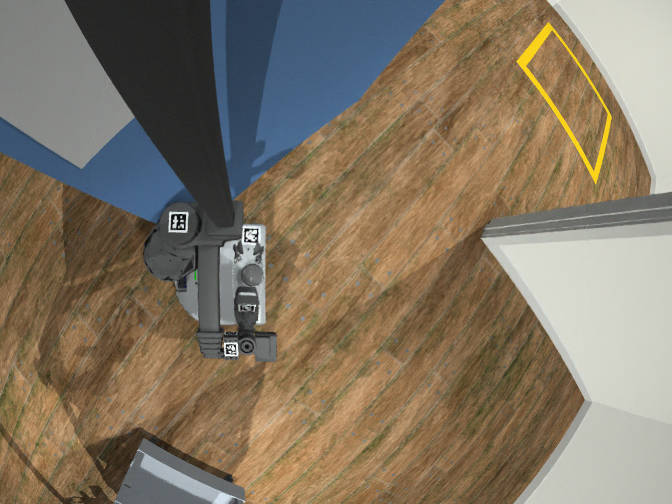

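Scene clock: 75.13 s.
r1.base_odometry: x=-0.243 y=+2.508 heading=-0.919 (m, m, rad; r1's odometry frame)
r1.turned_by_wheels: +0.000 (rad since the last result)
r1.turned_by_imu: +0.001 (rad since the last result)
r1.base_tilt: forward=+0.9 right=-2.5 (deg)
r1.lidar_m: 1.10 3.79 0.48 0.28 0.25 0.25 2.41 1.74 0.80 0.84 2.62 1.91
r1.head_depth_mm: 1674 1544 1418 1321 1242 1166 1100 / 1657 1554 1431 1329 1246 1152 1091 / 1564 1544 1429 1324 1235 - 1080 / 1358 1522 1436 1325 1248 - - / 1198 1496 1432 1324 1242 - - / 1651 1552 1430 1327 1239 1175 - / 1692 1555 1432 1331 1253 885 -
r1.base_status: not commanded
r1.joint_positions: lift_m=+0.320 arm_m=+0.001 wrist_yaw_rad=+3.101 wrist_pitch_rad=-0.400 wrist_roll_rad=-0.016 gripper_m=+0.037 head_pan_rad=+0.003 head_tilt_rad=-1.294
r1.joint_status: not commanded
r1.motor_effort: left_wheel=+4(4) right_wheel=-10(10) lift_m=+21(22) arm_m=-1(1) wrist_yaw_rad=-1(1) wrist_pitch_rad=+9(9) wrist_roll_rad=+0(0) gripper_m=+0(1) head_pan_rad=+0(0) head_tilt_rad=-2(2) (%)
r1.hand_pose: x=-0.0121 y=+0.0806 z=+0.3368 quat_wxyz=(+0.154, +0.690, +0.128, +0.696) (m; r1's base frame)
r1.wrist_depth_mm: 196 216 291 345 472 - - / 204 230 313 372 521 - - / 211 245 - 403 590 - - / 221 260 - 439 673 803 796 / 233 276 - 486 658 647 645 / 246 294 341 528 547 542 531 / 459 299 - - 474 464 458
r2.base_odometry: x=+1.176 y=+1.219 heading=+2.069 (m, m, rad; r2's odometry frame)
r2.turned_by_wheels: +0.000 (rad since the last result)
r2.turned_by_imu: +0.003 (rad since the last result)
r2.base_tilt: forward=-0.3 right=+0.2 (deg)
r2.lidar_m: 1.80 1.87 2.57 3.19 3.32 3.04 2.94 0.62 0.71 1.68 2.56 1.87
r2.head_depth_mm: 1602 1847 2104 1837 1542 1322 1158 / 1611 1830 2095 1817 1529 1319 1159 / 1609 1842 2096 1819 1528 1317 1150 / 1592 1805 2110 1820 1524 1309 1150 / 1612 1808 2052 1804 1528 1311 1145 / 1578 1810 2061 1804 1503 1296 1144 / 1584 1804 2053 1778 1506 1299 1149
r2.base_status: done
r2.joint_positions: lift_m=+0.200 arm_m=+0.000 wrist_yaw_rad=+2.599 wrist_pitch_rad=-0.022 wrist_roll_rad=+0.003 gripper_m=+0.000 head_pan_rad=+0.008 head_tilt_rad=-0.792
r2.joint_status: not commanded
r2.motor_effort: left_wheel=-4(11) right_wheel=+3(10) lift_m=+29(29) arm_m=-2(2) wrist_yaw_rad=+2(2) wrist_pitch_rad=+8(8) wrist_roll_rad=-1(0) gripper_m=-2(3) head_pan_rad=+0(0) head_tilt_rad=-4(5) (%)
r2.hand_pose: x=+0.1107 y=+0.0737 z=+0.3087 quat_wxyz=(+0.197, +0.684, -0.182, +0.678) (m; r2's base frame)
r2.wrist_depth_mm: - - - - - - - / - - - - - - - / - - - - - - - / - - - - - - - / - - - - - - - / 749 741 760 - 787 809 810 / 577 572 563 563 602 614 616
pictures: none
No camera images: the call's "cameras" was empty. Leave "cameras" out to get every camera's image.

Scene clock: 77.33 s.
r1.base_odometry: x=-0.243 y=+2.508 heading=-0.919 (m, m, rad; r1's odometry frame)
r1.turned_by_wheels: +0.000 (rad since the last result)
r1.turned_by_imu: +0.000 (rad since the last result)
r1.base_tilt: forward=+0.9 right=-2.4 (deg)
r1.lidar_m: 1.10 3.78 0.48 0.28 0.25 0.25 2.41 1.73 0.80 0.84 2.62 1.91
r1.head_depth_mm: 1676 1525 1427 1317 1241 1160 1098 / 1650 1543 1426 1331 1243 1157 1082 / 1567 1545 1432 1327 1238 - 1077 / 1350 1523 1438 1328 1239 - - / 1195 1498 1428 1331 1242 - - / 1649 1549 1430 1330 1240 1176 - / 1681 1550 1431 1329 1245 884 -
r1.base_status: not commanded
r1.joint_positions: lift_m=+0.320 arm_m=+0.001 wrist_yaw_rad=+3.101 wrist_pitch_rad=-0.400 wrist_roll_rad=-0.016 gripper_m=+0.037 head_pan_rad=+0.003 head_tilt_rad=-1.294
r1.joint_status: not commanded
r1.motor_effort: left_wheel=+4(4) right_wheel=-10(10) lift_m=+21(22) arm_m=-1(1) wrist_yaw_rad=-1(2) wrist_pitch_rad=+9(9) wrist_roll_rad=+0(0) gripper_m=-1(1) head_pan_rad=+1(0) head_tilt_rad=-2(2) (%)
r1.hand_pose: x=-0.0121 y=+0.0806 z=+0.3368 quat_wxyz=(+0.154, +0.690, +0.128, +0.696) (m; r1's base frame)
r1.wrist_depth_mm: 197 216 291 344 469 - - / 204 230 313 373 527 - - / 212 244 - 403 590 - - / 221 261 - 439 664 810 783 / 233 276 - 487 651 652 638 / 247 291 341 527 549 546 536 / 461 300 - - 474 468 461
r2.base_odometry: x=+1.177 y=+1.219 heading=+0.569 (m, m, rad; r2's odometry frame)
r2.turned_by_wheels: -1.500 (rad since the last result)
r2.turned_by_imu: -1.519 (rad since the last result)
r2.base_tilt: forward=-0.5 right=+0.2 (deg)
r2.lidar_m: 1.68 2.41 1.84 1.80 1.91 2.76 3.19 3.39 2.98 2.94 0.62 0.74
r2.head_depth_mm: - 3040 2299 1805 1435 1322 1166 / - 3049 2063 1847 1542 1322 1158 / 1649 1718 1989 1832 1530 1315 1157 / 2329 2604 2186 1832 1531 1304 1147 / 2319 2609 2234 1812 1513 1309 1147 / 2326 2566 2205 1804 1519 1308 1149 / 2315 2626 2227 1805 1509 1297 1143
r2.base_status: done
r2.joint_positions: lift_m=+0.200 arm_m=+0.000 wrist_yaw_rad=+2.599 wrist_pitch_rad=-0.022 wrist_roll_rad=+0.003 gripper_m=+0.000 head_pan_rad=+0.008 head_tilt_rad=-0.792
r2.joint_status: not commanded
r2.motor_effort: left_wheel=+4(16) right_wheel=-3(10) lift_m=+29(29) arm_m=-3(3) wrist_yaw_rad=+1(2) wrist_pitch_rad=+8(8) wrist_roll_rad=-1(0) gripper_m=-4(3) head_pan_rad=+0(0) head_tilt_rad=-4(5) (%)
r2.hand_pose: x=+0.1107 y=+0.0736 z=+0.3087 quat_wxyz=(+0.197, +0.684, -0.182, +0.678) (m; r2's base frame)
r2.wrist_depth_mm: - - - - - - - / - - - - - - - / - - - - - - - / - - - - - - - / - - - - - - - / 748 768 765 - 805 809 833 / 586 581 577 575 607 608 602
pictures: none
No camera images: the call's "cameras" was empty. Leave "cameras" out to get every camera's image.

Scene clock: 81.33 s.
r1.base_odometry: x=-0.243 y=+2.508 heading=-0.919 (m, m, rad; r1's odometry frame)
r1.turned_by_wheels: +0.000 (rad since the last result)
r1.turned_by_imu: +0.001 (rad since the last result)
r1.base_tilt: forward=+0.9 right=-2.4 (deg)
r1.lidar_m: 1.10 3.77 0.48 0.28 0.25 0.25 2.42 1.09 0.80 0.84 2.62 1.91
r1.head_depth_mm: 1678 1553 1421 1318 1241 1164 1101 / 1669 1534 1428 1336 1234 1153 1082 / 1553 1533 1428 1332 1231 - 1083 / 1361 1524 1425 1327 1246 - - / 1190 1496 1420 1322 1239 - - / 1640 1540 1429 1334 1239 1173 - / 1703 1555 1426 1337 1246 886 -
r1.base_status: not commanded
r1.joint_positions: lift_m=+0.320 arm_m=+0.001 wrist_yaw_rad=+3.101 wrist_pitch_rad=-0.400 wrist_roll_rad=-0.016 gripper_m=+0.037 head_pan_rad=+0.003 head_tilt_rad=-1.294
r1.joint_status: not commanded
r1.motor_effort: left_wheel=+4(4) right_wheel=-10(10) lift_m=+21(22) arm_m=-1(1) wrist_yaw_rad=-1(0) wrist_pitch_rad=+9(9) wrist_roll_rad=+0(0) gripper_m=-1(1) head_pan_rad=+0(0) head_tilt_rad=-3(3) (%)
r1.hand_pose: x=-0.0121 y=+0.0806 z=+0.3368 quat_wxyz=(+0.154, +0.690, +0.128, +0.696) (m; r1's base frame)
r1.wrist_depth_mm: 197 215 292 345 471 - - / 203 229 313 373 525 - - / 212 245 - 405 588 - - / 222 261 - 441 671 803 795 / 232 275 - 490 657 657 637 / 247 293 341 526 548 541 532 / 463 298 - - 467 466 460
r2.base_odometry: x=+1.749 y=+1.585 heading=+0.569 (m, m, rad; r2's odometry frame)
r2.turned_by_wheels: +0.000 (rad since the last result)
r2.turned_by_imu: +0.004 (rad since the last result)
r2.base_tilt: forward=-0.4 right=+0.2 (deg)
r2.lidar_m: 1.00 2.03 1.79 1.76 1.86 2.69 3.88 3.96 0.54 0.51 0.52 1.09
r2.head_depth_mm: 3666 3043 2285 1479 1461 1326 1158 / - 2749 1231 1504 1425 1328 1157 / 1588 1084 1365 1510 1454 1323 1154 / 1698 1939 2172 1819 1526 1310 1154 / 1708 1934 2160 1823 1523 1314 1150 / 1708 1950 2179 1796 1507 1301 1148 / 1701 1960 2132 1795 1504 1302 1142
r2.base_status: done
r2.joint_positions: lift_m=+0.200 arm_m=+0.000 wrist_yaw_rad=+2.599 wrist_pitch_rad=-0.022 wrist_roll_rad=+0.003 gripper_m=+0.000 head_pan_rad=+0.008 head_tilt_rad=-0.792
r2.joint_status: not commanded
r2.motor_effort: left_wheel=+4(18) right_wheel=-3(5) lift_m=+29(29) arm_m=-3(3) wrist_yaw_rad=+0(0) wrist_pitch_rad=+8(8) wrist_roll_rad=+0(0) gripper_m=-2(3) head_pan_rad=+0(0) head_tilt_rad=-5(5) (%)
r2.hand_pose: x=+0.1107 y=+0.0737 z=+0.3088 quat_wxyz=(+0.197, +0.684, -0.182, +0.678) (m; r2's base frame)
r2.wrist_depth_mm: - - - - - - - / - - - - - - - / - - - - - - - / - - - - - - - / - - - - - - - / 749 751 773 - 796 796 818 / 573 582 565 560 608 607 606
pictures: none
No camera images: the call's "cameras" was empty. Leave "cameras" out to get every camera's image.

Scene clock: 83.63 s.
r1.base_odometry: x=-0.243 y=+2.508 heading=-0.919 (m, m, rad; r1's odometry frame)
r1.turned_by_wheels: +0.000 (rad since the last result)
r1.turned_by_imu: +0.000 (rad since the last result)
r1.base_tilt: forward=+0.8 right=-2.5 (deg)
r1.lidar_m: 1.10 3.78 0.48 0.28 0.25 0.25 2.42 1.09 0.80 0.84 2.61 1.91
r1.head_depth_mm: 1684 1550 1419 1327 1244 1160 1093 / 1646 1531 1428 1326 1244 1153 1086 / 1558 1535 1427 1319 1247 - 1078 / 1365 1535 1420 1326 1242 - - / 1196 1494 1414 1326 1251 - - / 1643 1564 1431 1330 1245 1180 - / 1693 1542 1420 1330 1244 885 -
r1.base_status: not commanded
r1.joint_positions: lift_m=+0.320 arm_m=+0.001 wrist_yaw_rad=+3.101 wrist_pitch_rad=-0.400 wrist_roll_rad=-0.016 gripper_m=+0.037 head_pan_rad=+0.003 head_tilt_rad=-1.294
r1.joint_status: not commanded
r1.motor_effort: left_wheel=+4(4) right_wheel=-10(10) lift_m=+21(22) arm_m=-1(1) wrist_yaw_rad=-1(1) wrist_pitch_rad=+9(9) wrist_roll_rad=+0(0) gripper_m=+0(1) head_pan_rad=+1(0) head_tilt_rad=-1(3) (%)
r1.hand_pose: x=-0.0121 y=+0.0806 z=+0.3368 quat_wxyz=(+0.154, +0.690, +0.128, +0.696) (m; r1's base frame)
r1.wrist_depth_mm: 197 216 292 346 468 - - / 204 230 313 372 522 - - / 211 245 - 402 586 - - / 221 261 - 442 667 810 796 / 232 275 - 485 659 654 638 / 246 291 341 527 552 536 534 / 461 299 - - 471 465 462
r2.base_odometry: x=+1.749 y=+1.585 heading=+0.569 (m, m, rad; r2's odometry frame)
r2.turned_by_wheels: +0.000 (rad since the last result)
r2.turned_by_imu: +0.000 (rad since the last result)
r2.base_tilt: forward=-0.4 right=+0.2 (deg)
r2.lidar_m: 1.00 2.03 1.79 1.76 1.86 2.69 3.85 3.98 0.54 0.51 0.52 1.09
r2.head_depth_mm: 2544 2101 1785 944 1162 1187 1127 / 2415 2106 1789 1558 1302 1237 1109 / 2351 2074 1775 1542 1371 1224 1148 / 2224 2068 1763 1541 1362 1224 1125 / 2331 2044 1540 1491 1359 1222 1110 / 2439 2051 1495 1437 1349 1212 1109 / 2445 1115 1434 1497 1355 1212 1098
r2.base_status: not commanded
r2.joint_positions: lift_m=+0.200 arm_m=+0.000 wrist_yaw_rad=+0.002 wrist_pitch_rad=-0.022 wrist_roll_rad=+0.003 gripper_m=+0.000 head_pan_rad=-0.593 head_tilt_rad=-0.987
r2.joint_status: all done
r2.motor_effort: left_wheel=+3(4) right_wheel=-3(2) lift_m=+29(29) arm_m=-3(3) wrist_yaw_rad=-2(3) wrist_pitch_rad=+8(8) wrist_roll_rad=+0(1) gripper_m=-3(3) head_pan_rad=-3(29) head_tilt_rad=-7(24) (%)
r2.hand_pose: x=-0.0209 y=-0.4009 z=+0.3088 quat_wxyz=(+0.706, +0.009, -0.708, -0.008) (m; r2's base frame)
r2.wrist_depth_mm: 272 293 286 279 274 267 264 / - - 630 597 575 552 - / - - - - - - - / - - - - - - - / 285 588 676 709 708 640 - / 283 432 468 - 489 484 406 / 269 274 285 289 297 304 312
pictures: none
No camera images: the call's "cameras" was empty. Leave "cameras" out to get every camera's image.

Scene clock: 85.37 s.
r1.base_odometry: x=-0.243 y=+2.508 heading=-0.919 (m, m, rad; r1's odometry frame)
r1.turned_by_wheels: +0.000 (rad since the last result)
r1.turned_by_imu: +0.000 (rad since the last result)
r1.base_tilt: forward=+0.9 right=-2.4 (deg)
r1.lidar_m: 1.10 3.80 0.48 0.28 0.25 0.25 2.42 1.05 0.80 0.84 2.62 1.92
r1.head_depth_mm: 1691 1549 1412 1322 1233 1162 1098 / 1662 1552 1441 1327 1242 1151 1088 / 1564 1542 1430 1328 1236 - 1081 / 1355 1528 1432 1324 1243 - - / 1191 1502 1424 1337 1246 - - / 1636 1545 1431 1326 1240 1181 - / 1669 1534 1423 1336 1234 885 -
r1.base_status: not commanded
r1.joint_positions: lift_m=+0.320 arm_m=+0.001 wrist_yaw_rad=+3.101 wrist_pitch_rad=-0.400 wrist_roll_rad=-0.016 gripper_m=+0.037 head_pan_rad=+0.003 head_tilt_rad=-1.294
r1.joint_status: not commanded
r1.motor_effort: left_wheel=+4(4) right_wheel=-11(11) lift_m=+21(22) arm_m=-1(1) wrist_yaw_rad=-1(1) wrist_pitch_rad=+9(9) wrist_roll_rad=+0(1) gripper_m=-1(1) head_pan_rad=+1(0) head_tilt_rad=-2(2) (%)
r1.hand_pose: x=-0.0121 y=+0.0806 z=+0.3368 quat_wxyz=(+0.154, +0.690, +0.128, +0.696) (m; r1's base frame)
r1.wrist_depth_mm: 196 216 291 343 476 - - / 204 230 314 371 521 - - / 211 245 - 402 586 - - / 221 261 - 440 669 808 790 / 232 275 - 488 657 649 639 / 248 292 340 526 547 543 534 / 461 298 - - 472 465 462
r2.base_odometry: x=+1.749 y=+1.585 heading=+0.569 (m, m, rad; r2's odometry frame)
r2.turned_by_wheels: +0.000 (rad since the last result)
r2.turned_by_imu: +0.000 (rad since the last result)
r2.base_tilt: forward=-0.3 right=+0.2 (deg)
r2.lidar_m: 1.00 2.02 1.79 1.75 1.86 2.69 3.87 3.97 0.54 0.51 0.52 1.09
r2.head_depth_mm: 2508 2108 1798 951 1157 1191 1128 / 2428 2101 1781 1556 1308 1234 1104 / 2334 2081 1781 1540 1367 1230 1148 / 2210 2077 1767 1543 1366 1225 1126 / 2366 2069 1542 1482 1372 1222 1113 / 2458 2039 1505 1436 1345 1217 1102 / 2486 1114 1440 1495 1343 1210 1099
r2.base_status: not commanded
r2.joint_positions: lift_m=+0.100 arm_m=+0.000 wrist_yaw_rad=+0.002 wrist_pitch_rad=-0.022 wrist_roll_rad=+0.003 gripper_m=+0.000 head_pan_rad=-0.593 head_tilt_rad=-0.987
r2.joint_status: all done
r2.motor_effort: left_wheel=+4(4) right_wheel=-3(3) lift_m=+23(21) arm_m=-3(2) wrist_yaw_rad=-1(1) wrist_pitch_rad=+8(8) wrist_roll_rad=+0(0) gripper_m=-3(3) head_pan_rad=-3(3) head_tilt_rad=-7(7) (%)
r2.hand_pose: x=-0.0210 y=-0.4009 z=+0.2090 quat_wxyz=(+0.706, +0.009, -0.708, -0.008) (m; r2's base frame)
r2.wrist_depth_mm: - - 633 628 613 682 - / - - - - - - - / - - - - - - - / 256 413 692 703 726 564 446 / 257 261 266 273 280 287 296 / 264 268 272 - 291 296 303 / 422 311 418 423 448 451 367
pictures: none
No camera images: the call's "cameras" was empty. Leave "cameras" out to get every camera's image.

Scene clock: 89.00 s.
r1.base_odometry: x=-0.243 y=+2.508 heading=-0.919 (m, m, rad; r1's odometry frame)
r1.turned_by_wheels: +0.000 (rad since the last result)
r1.turned_by_imu: +0.001 (rad since the last result)
r1.base_tilt: forward=+0.9 right=-2.4 (deg)
r1.lidar_m: 1.10 3.81 0.48 0.28 0.25 0.25 2.42 1.09 0.79 0.78 2.61 1.91
r1.head_depth_mm: 1678 1547 1423 1319 1239 1169 1094 / 1655 1539 1420 1323 1242 1147 1096 / 1571 1541 1433 1332 1246 - 1078 / 1357 1527 1426 1329 1235 - - / 1187 1480 1425 1336 1244 - - / 1648 1545 1428 1328 1235 1181 - / 1678 1547 1435 1329 1239 885 -
r1.base_status: not commanded
r1.joint_positions: lift_m=+0.320 arm_m=+0.001 wrist_yaw_rad=+3.101 wrist_pitch_rad=-0.400 wrist_roll_rad=-0.016 gripper_m=+0.037 head_pan_rad=+0.003 head_tilt_rad=-1.294
r1.joint_status: not commanded
r1.motor_effort: left_wheel=+4(4) right_wheel=-10(9) lift_m=+21(22) arm_m=-1(1) wrist_yaw_rad=-1(1) wrist_pitch_rad=+9(9) wrist_roll_rad=+0(0) gripper_m=-1(0) head_pan_rad=+1(0) head_tilt_rad=-2(2) (%)
r1.hand_pose: x=-0.0121 y=+0.0806 z=+0.3368 quat_wxyz=(+0.154, +0.690, +0.128, +0.696) (m; r1's base frame)
r1.wrist_depth_mm: 197 216 291 345 474 - - / 204 229 313 371 524 - - / 211 244 - 403 581 - - / 222 262 - 439 666 804 787 / 233 276 - 489 666 649 645 / 247 292 343 531 555 547 533 / 465 300 - - 468 467 460
r2.base_odometry: x=+1.749 y=+1.585 heading=+0.569 (m, m, rad; r2's odometry frame)
r2.turned_by_wheels: +0.000 (rad since the last result)
r2.turned_by_imu: +0.001 (rad since the last result)
r2.base_tilt: forward=-0.3 right=+0.2 (deg)
r2.lidar_m: 1.00 2.02 1.79 1.75 1.86 2.70 3.87 3.97 0.76 0.74 0.79 1.09
r2.head_depth_mm: 2549 2133 1802 1524 1365 1251 1114 / 2407 2090 1782 1557 1380 1239 1129 / 2325 2082 1790 1562 1373 1229 1140 / 2179 2072 1774 1547 1365 1227 1129 / 2323 2041 1531 1474 1358 1221 1105 / 2496 2025 1500 1447 1347 1217 1101 / 2432 1111 1472 1476 1350 1212 1095
r2.base_status: not commanded
r2.joint_positions: lift_m=+0.100 arm_m=+0.329 wrist_yaw_rad=+0.025 wrist_pitch_rad=-0.030 wrist_roll_rad=+0.003 gripper_m=+0.000 head_pan_rad=-0.593 head_tilt_rad=-0.988
r2.joint_status: all done
r2.on_its_own: wrist_yaw_rad is at rest, and its effort (-29) is outside its rest range (-12 to +12)
r2.motor_effort: left_wheel=+10(13) right_wheel=-12(16) lift_m=+24(23) arm_m=+6(22) wrist_yaw_rad=-29(49) wrist_pitch_rad=+10(10) wrist_roll_rad=+0(0) gripper_m=-6(8) head_pan_rad=-3(4) head_tilt_rad=-6(7) (%)
r2.hand_pose: x=-0.0151 y=-0.7296 z=+0.2071 quat_wxyz=(+0.706, +0.020, -0.708, -0.002) (m; r2's base frame)
r2.wrist_depth_mm: - - - - - - - / - - - - - - - / - - - - - - - / 395 498 619 614 595 546 407 / 193 188 184 178 175 170 168 / 198 194 189 - 177 173 168 / 205 199 195 190 181 178 173
pictures: r1_nav_camera (sideways: a quarter turn counterclockwise sets it upright), r2_nav_camera (sideways: a quarter turn counterclockwise sets it upright)
camera_calibration (this result's frames):
r1_nav_camera: T_world_to_cam=[[0.953403, 0.0107695, 0.301508, -0.355521], [0.0176852, -0.999639, -0.0202166, 0.0799014], [0.301181, 0.0246068, -0.953249, 1.19788], [0, 0, 0, 1]] pos_world=[-0.0232379, 0.0542253, 1.25069]
r2_nav_camera: T_world_to_cam=[[0.723745, -0.46343, 0.511297, -0.625682], [-0.55753, -0.829309, 0.037518, 0.00609163], [0.406636, -0.312217, -0.858585, 1.07473], [0, 0, 0, 1]] pos_world=[0.0192062, 0.0506409, 1.24243]
Images, in order (width x height): r1_nav_camera 672x504, r2_nav_camera 672x504.

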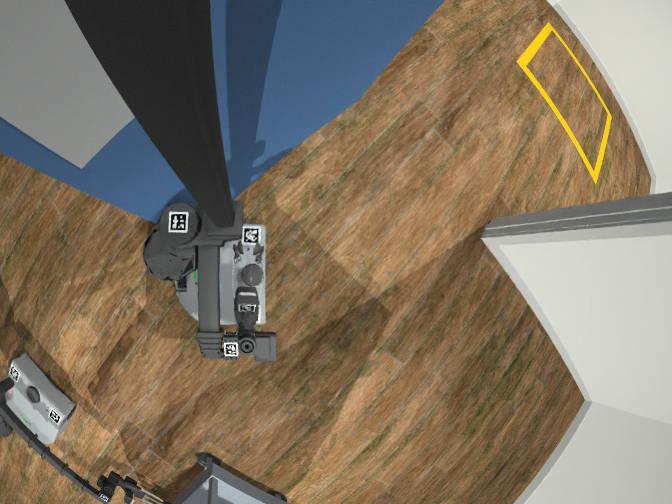

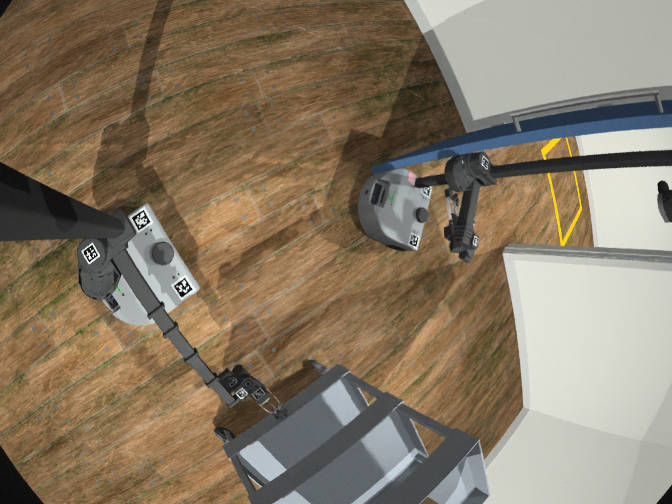

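>>> execute_actions(
  actions=[
    {"r1":{"base":{"translate_m":-0.17}},"r2":{"joints":{"arm_m":0,"lift_m":0.2,"wrist_yaw_rad":2.6,"head_pan_rad":0,"head_tilt_rad":-0.8}}},
  ],
  cameras=["r1_nav_camera"],
)

>>> execute_actions(
  actions=[
    {"r2":{"base":{"translate_m":-0.8}}},
  ],
  cameras=[],
)

>>> execute_actions(
  actions=[
    {"r2":{"base":{"rotate_rad":-1.55}}},
  ],
  cameras=[],
)

>>> execute_actions(
  actions=[
    {"r2":{"base":{"translate_m":0.8}}},
  ],
  cameras=[],
)

>>> execute_actions(
  actions=[
    {"r2":{"base":{"rotate_rad":1.55},"joints":{"wrist_yaw_rad":1.57}}},
  ],
  cameras=[],
)

>>> execute_actions(
  actions=[
    {"r2":{"base":{"translate_m":0.5},"joints":{"lift_m":0.1}}},
  ],
  cameras=["r2_nav_camera","r1_nav_camera","r2_wrist_camera"],
)

Scene clock: 97.60 s.
r1.base_odometry: x=-0.346 y=+2.643 heading=-0.918 (m, m, rad; r1's odometry frame)
r1.turned_by_wheels: +0.000 (rad since the last result)
r1.turned_by_imu: +0.001 (rad since the last result)
r1.base_tilt: forward=+0.9 right=-2.4 (deg)
r1.lidar_m: 1.26 3.90 0.34 0.22 0.21 2.02 2.27 0.94 1.07 0.75 1.06 2.16
r1.head_depth_mm: 1687 1534 1406 1326 1248 1164 1099 / 1670 1554 1416 1329 1244 1152 1090 / 1662 1541 1423 1330 1249 - 1082 / 1534 1558 1426 1317 1236 - - / 1362 1542 1429 1326 1244 - - / 1653 1546 1429 1330 1236 1037 - / 1682 1542 1434 1324 1124 691 -
r1.base_status: done
r1.joint_positions: lift_m=+0.320 arm_m=+0.001 wrist_yaw_rad=+3.101 wrist_pitch_rad=-0.400 wrist_roll_rad=-0.016 gripper_m=+0.037 head_pan_rad=+0.003 head_tilt_rad=-1.294
r1.joint_status: not commanded
r1.motor_effort: left_wheel=+5(4) right_wheel=-6(13) lift_m=+21(21) arm_m=-1(1) wrist_yaw_rad=-1(0) wrist_pitch_rad=+9(9) wrist_roll_rad=+0(0) gripper_m=-1(2) head_pan_rad=+0(0) head_tilt_rad=-2(2) (%)
r1.hand_pose: x=-0.0121 y=+0.0806 z=+0.3368 quat_wxyz=(+0.154, +0.690, +0.128, +0.696) (m; r1's base frame)
r1.wrist_depth_mm: - - 228 265 345 500 - / - - 246 286 380 576 - / - - - 308 425 685 - / 875 867 - 339 484 771 802 / 700 688 - 375 605 642 646 / 577 564 565 430 542 539 538 / 490 501 - - 471 466 458
r2.base_odometry: x=+1.749 y=+1.585 heading=+0.569 (m, m, rad; r2's odometry frame)
r2.turned_by_wheels: +0.000 (rad since the last result)
r2.turned_by_imu: +0.000 (rad since the last result)
r2.base_tilt: forward=-0.6 right=+0.2 (deg)
r2.lidar_m: 0.98 2.03 1.79 1.76 1.86 2.69 3.86 3.95 0.76 0.74 0.79 0.95
r2.head_depth_mm: - 2963 2251 1734 1520 1321 1159 / - 2942 2248 1446 1397 1307 1151 / 878 1001 1156 1410 1353 1306 1155 / 1671 1868 2121 1704 1421 1303 1155 / 1688 1954 2146 1787 1500 1300 1138 / 1694 1963 2112 1792 1488 1301 1146 / 1711 1973 2143 1782 1502 1293 1145
r2.base_status: not commanded
r2.joint_positions: lift_m=+0.200 arm_m=+0.000 wrist_yaw_rad=+2.599 wrist_pitch_rad=-0.023 wrist_roll_rad=+0.003 gripper_m=+0.000 head_pan_rad=-0.007 head_tilt_rad=-0.804
r2.joint_status: all done
r2.motor_effort: left_wheel=+2(4) right_wheel=-1(3) lift_m=+29(29) arm_m=-3(4) wrist_yaw_rad=+2(8) wrist_pitch_rad=+8(11) wrist_roll_rad=+0(0) gripper_m=-3(3) head_pan_rad=+2(29) head_tilt_rad=+2(17) (%)
r2.hand_pose: x=+0.1107 y=+0.0735 z=+0.3086 quat_wxyz=(+0.198, +0.684, -0.182, +0.678) (m; r2's base frame)
r2.wrist_depth_mm: - - - - - - - / - - - - - - - / - - - - - - - / - - - - - - - / - - - - - - - / 746 754 781 - 800 807 796 / 576 582 558 566 594 614 616
pictures: r1_nav_camera (sideways: a quarter turn counterclockwise sets it upright)
camera_calibration (this result's frames):
r1_nav_camera: T_world_to_cam=[[0.953403, 0.0107698, 0.301508, -0.355521], [0.0176855, -0.999639, -0.0202166, 0.0799014], [0.301181, 0.0246069, -0.953249, 1.19788], [0, 0, 0, 1]] pos_world=[-0.0232379, 0.0542253, 1.25069]
Images, in order (width x height): r1_nav_camera 672x504.

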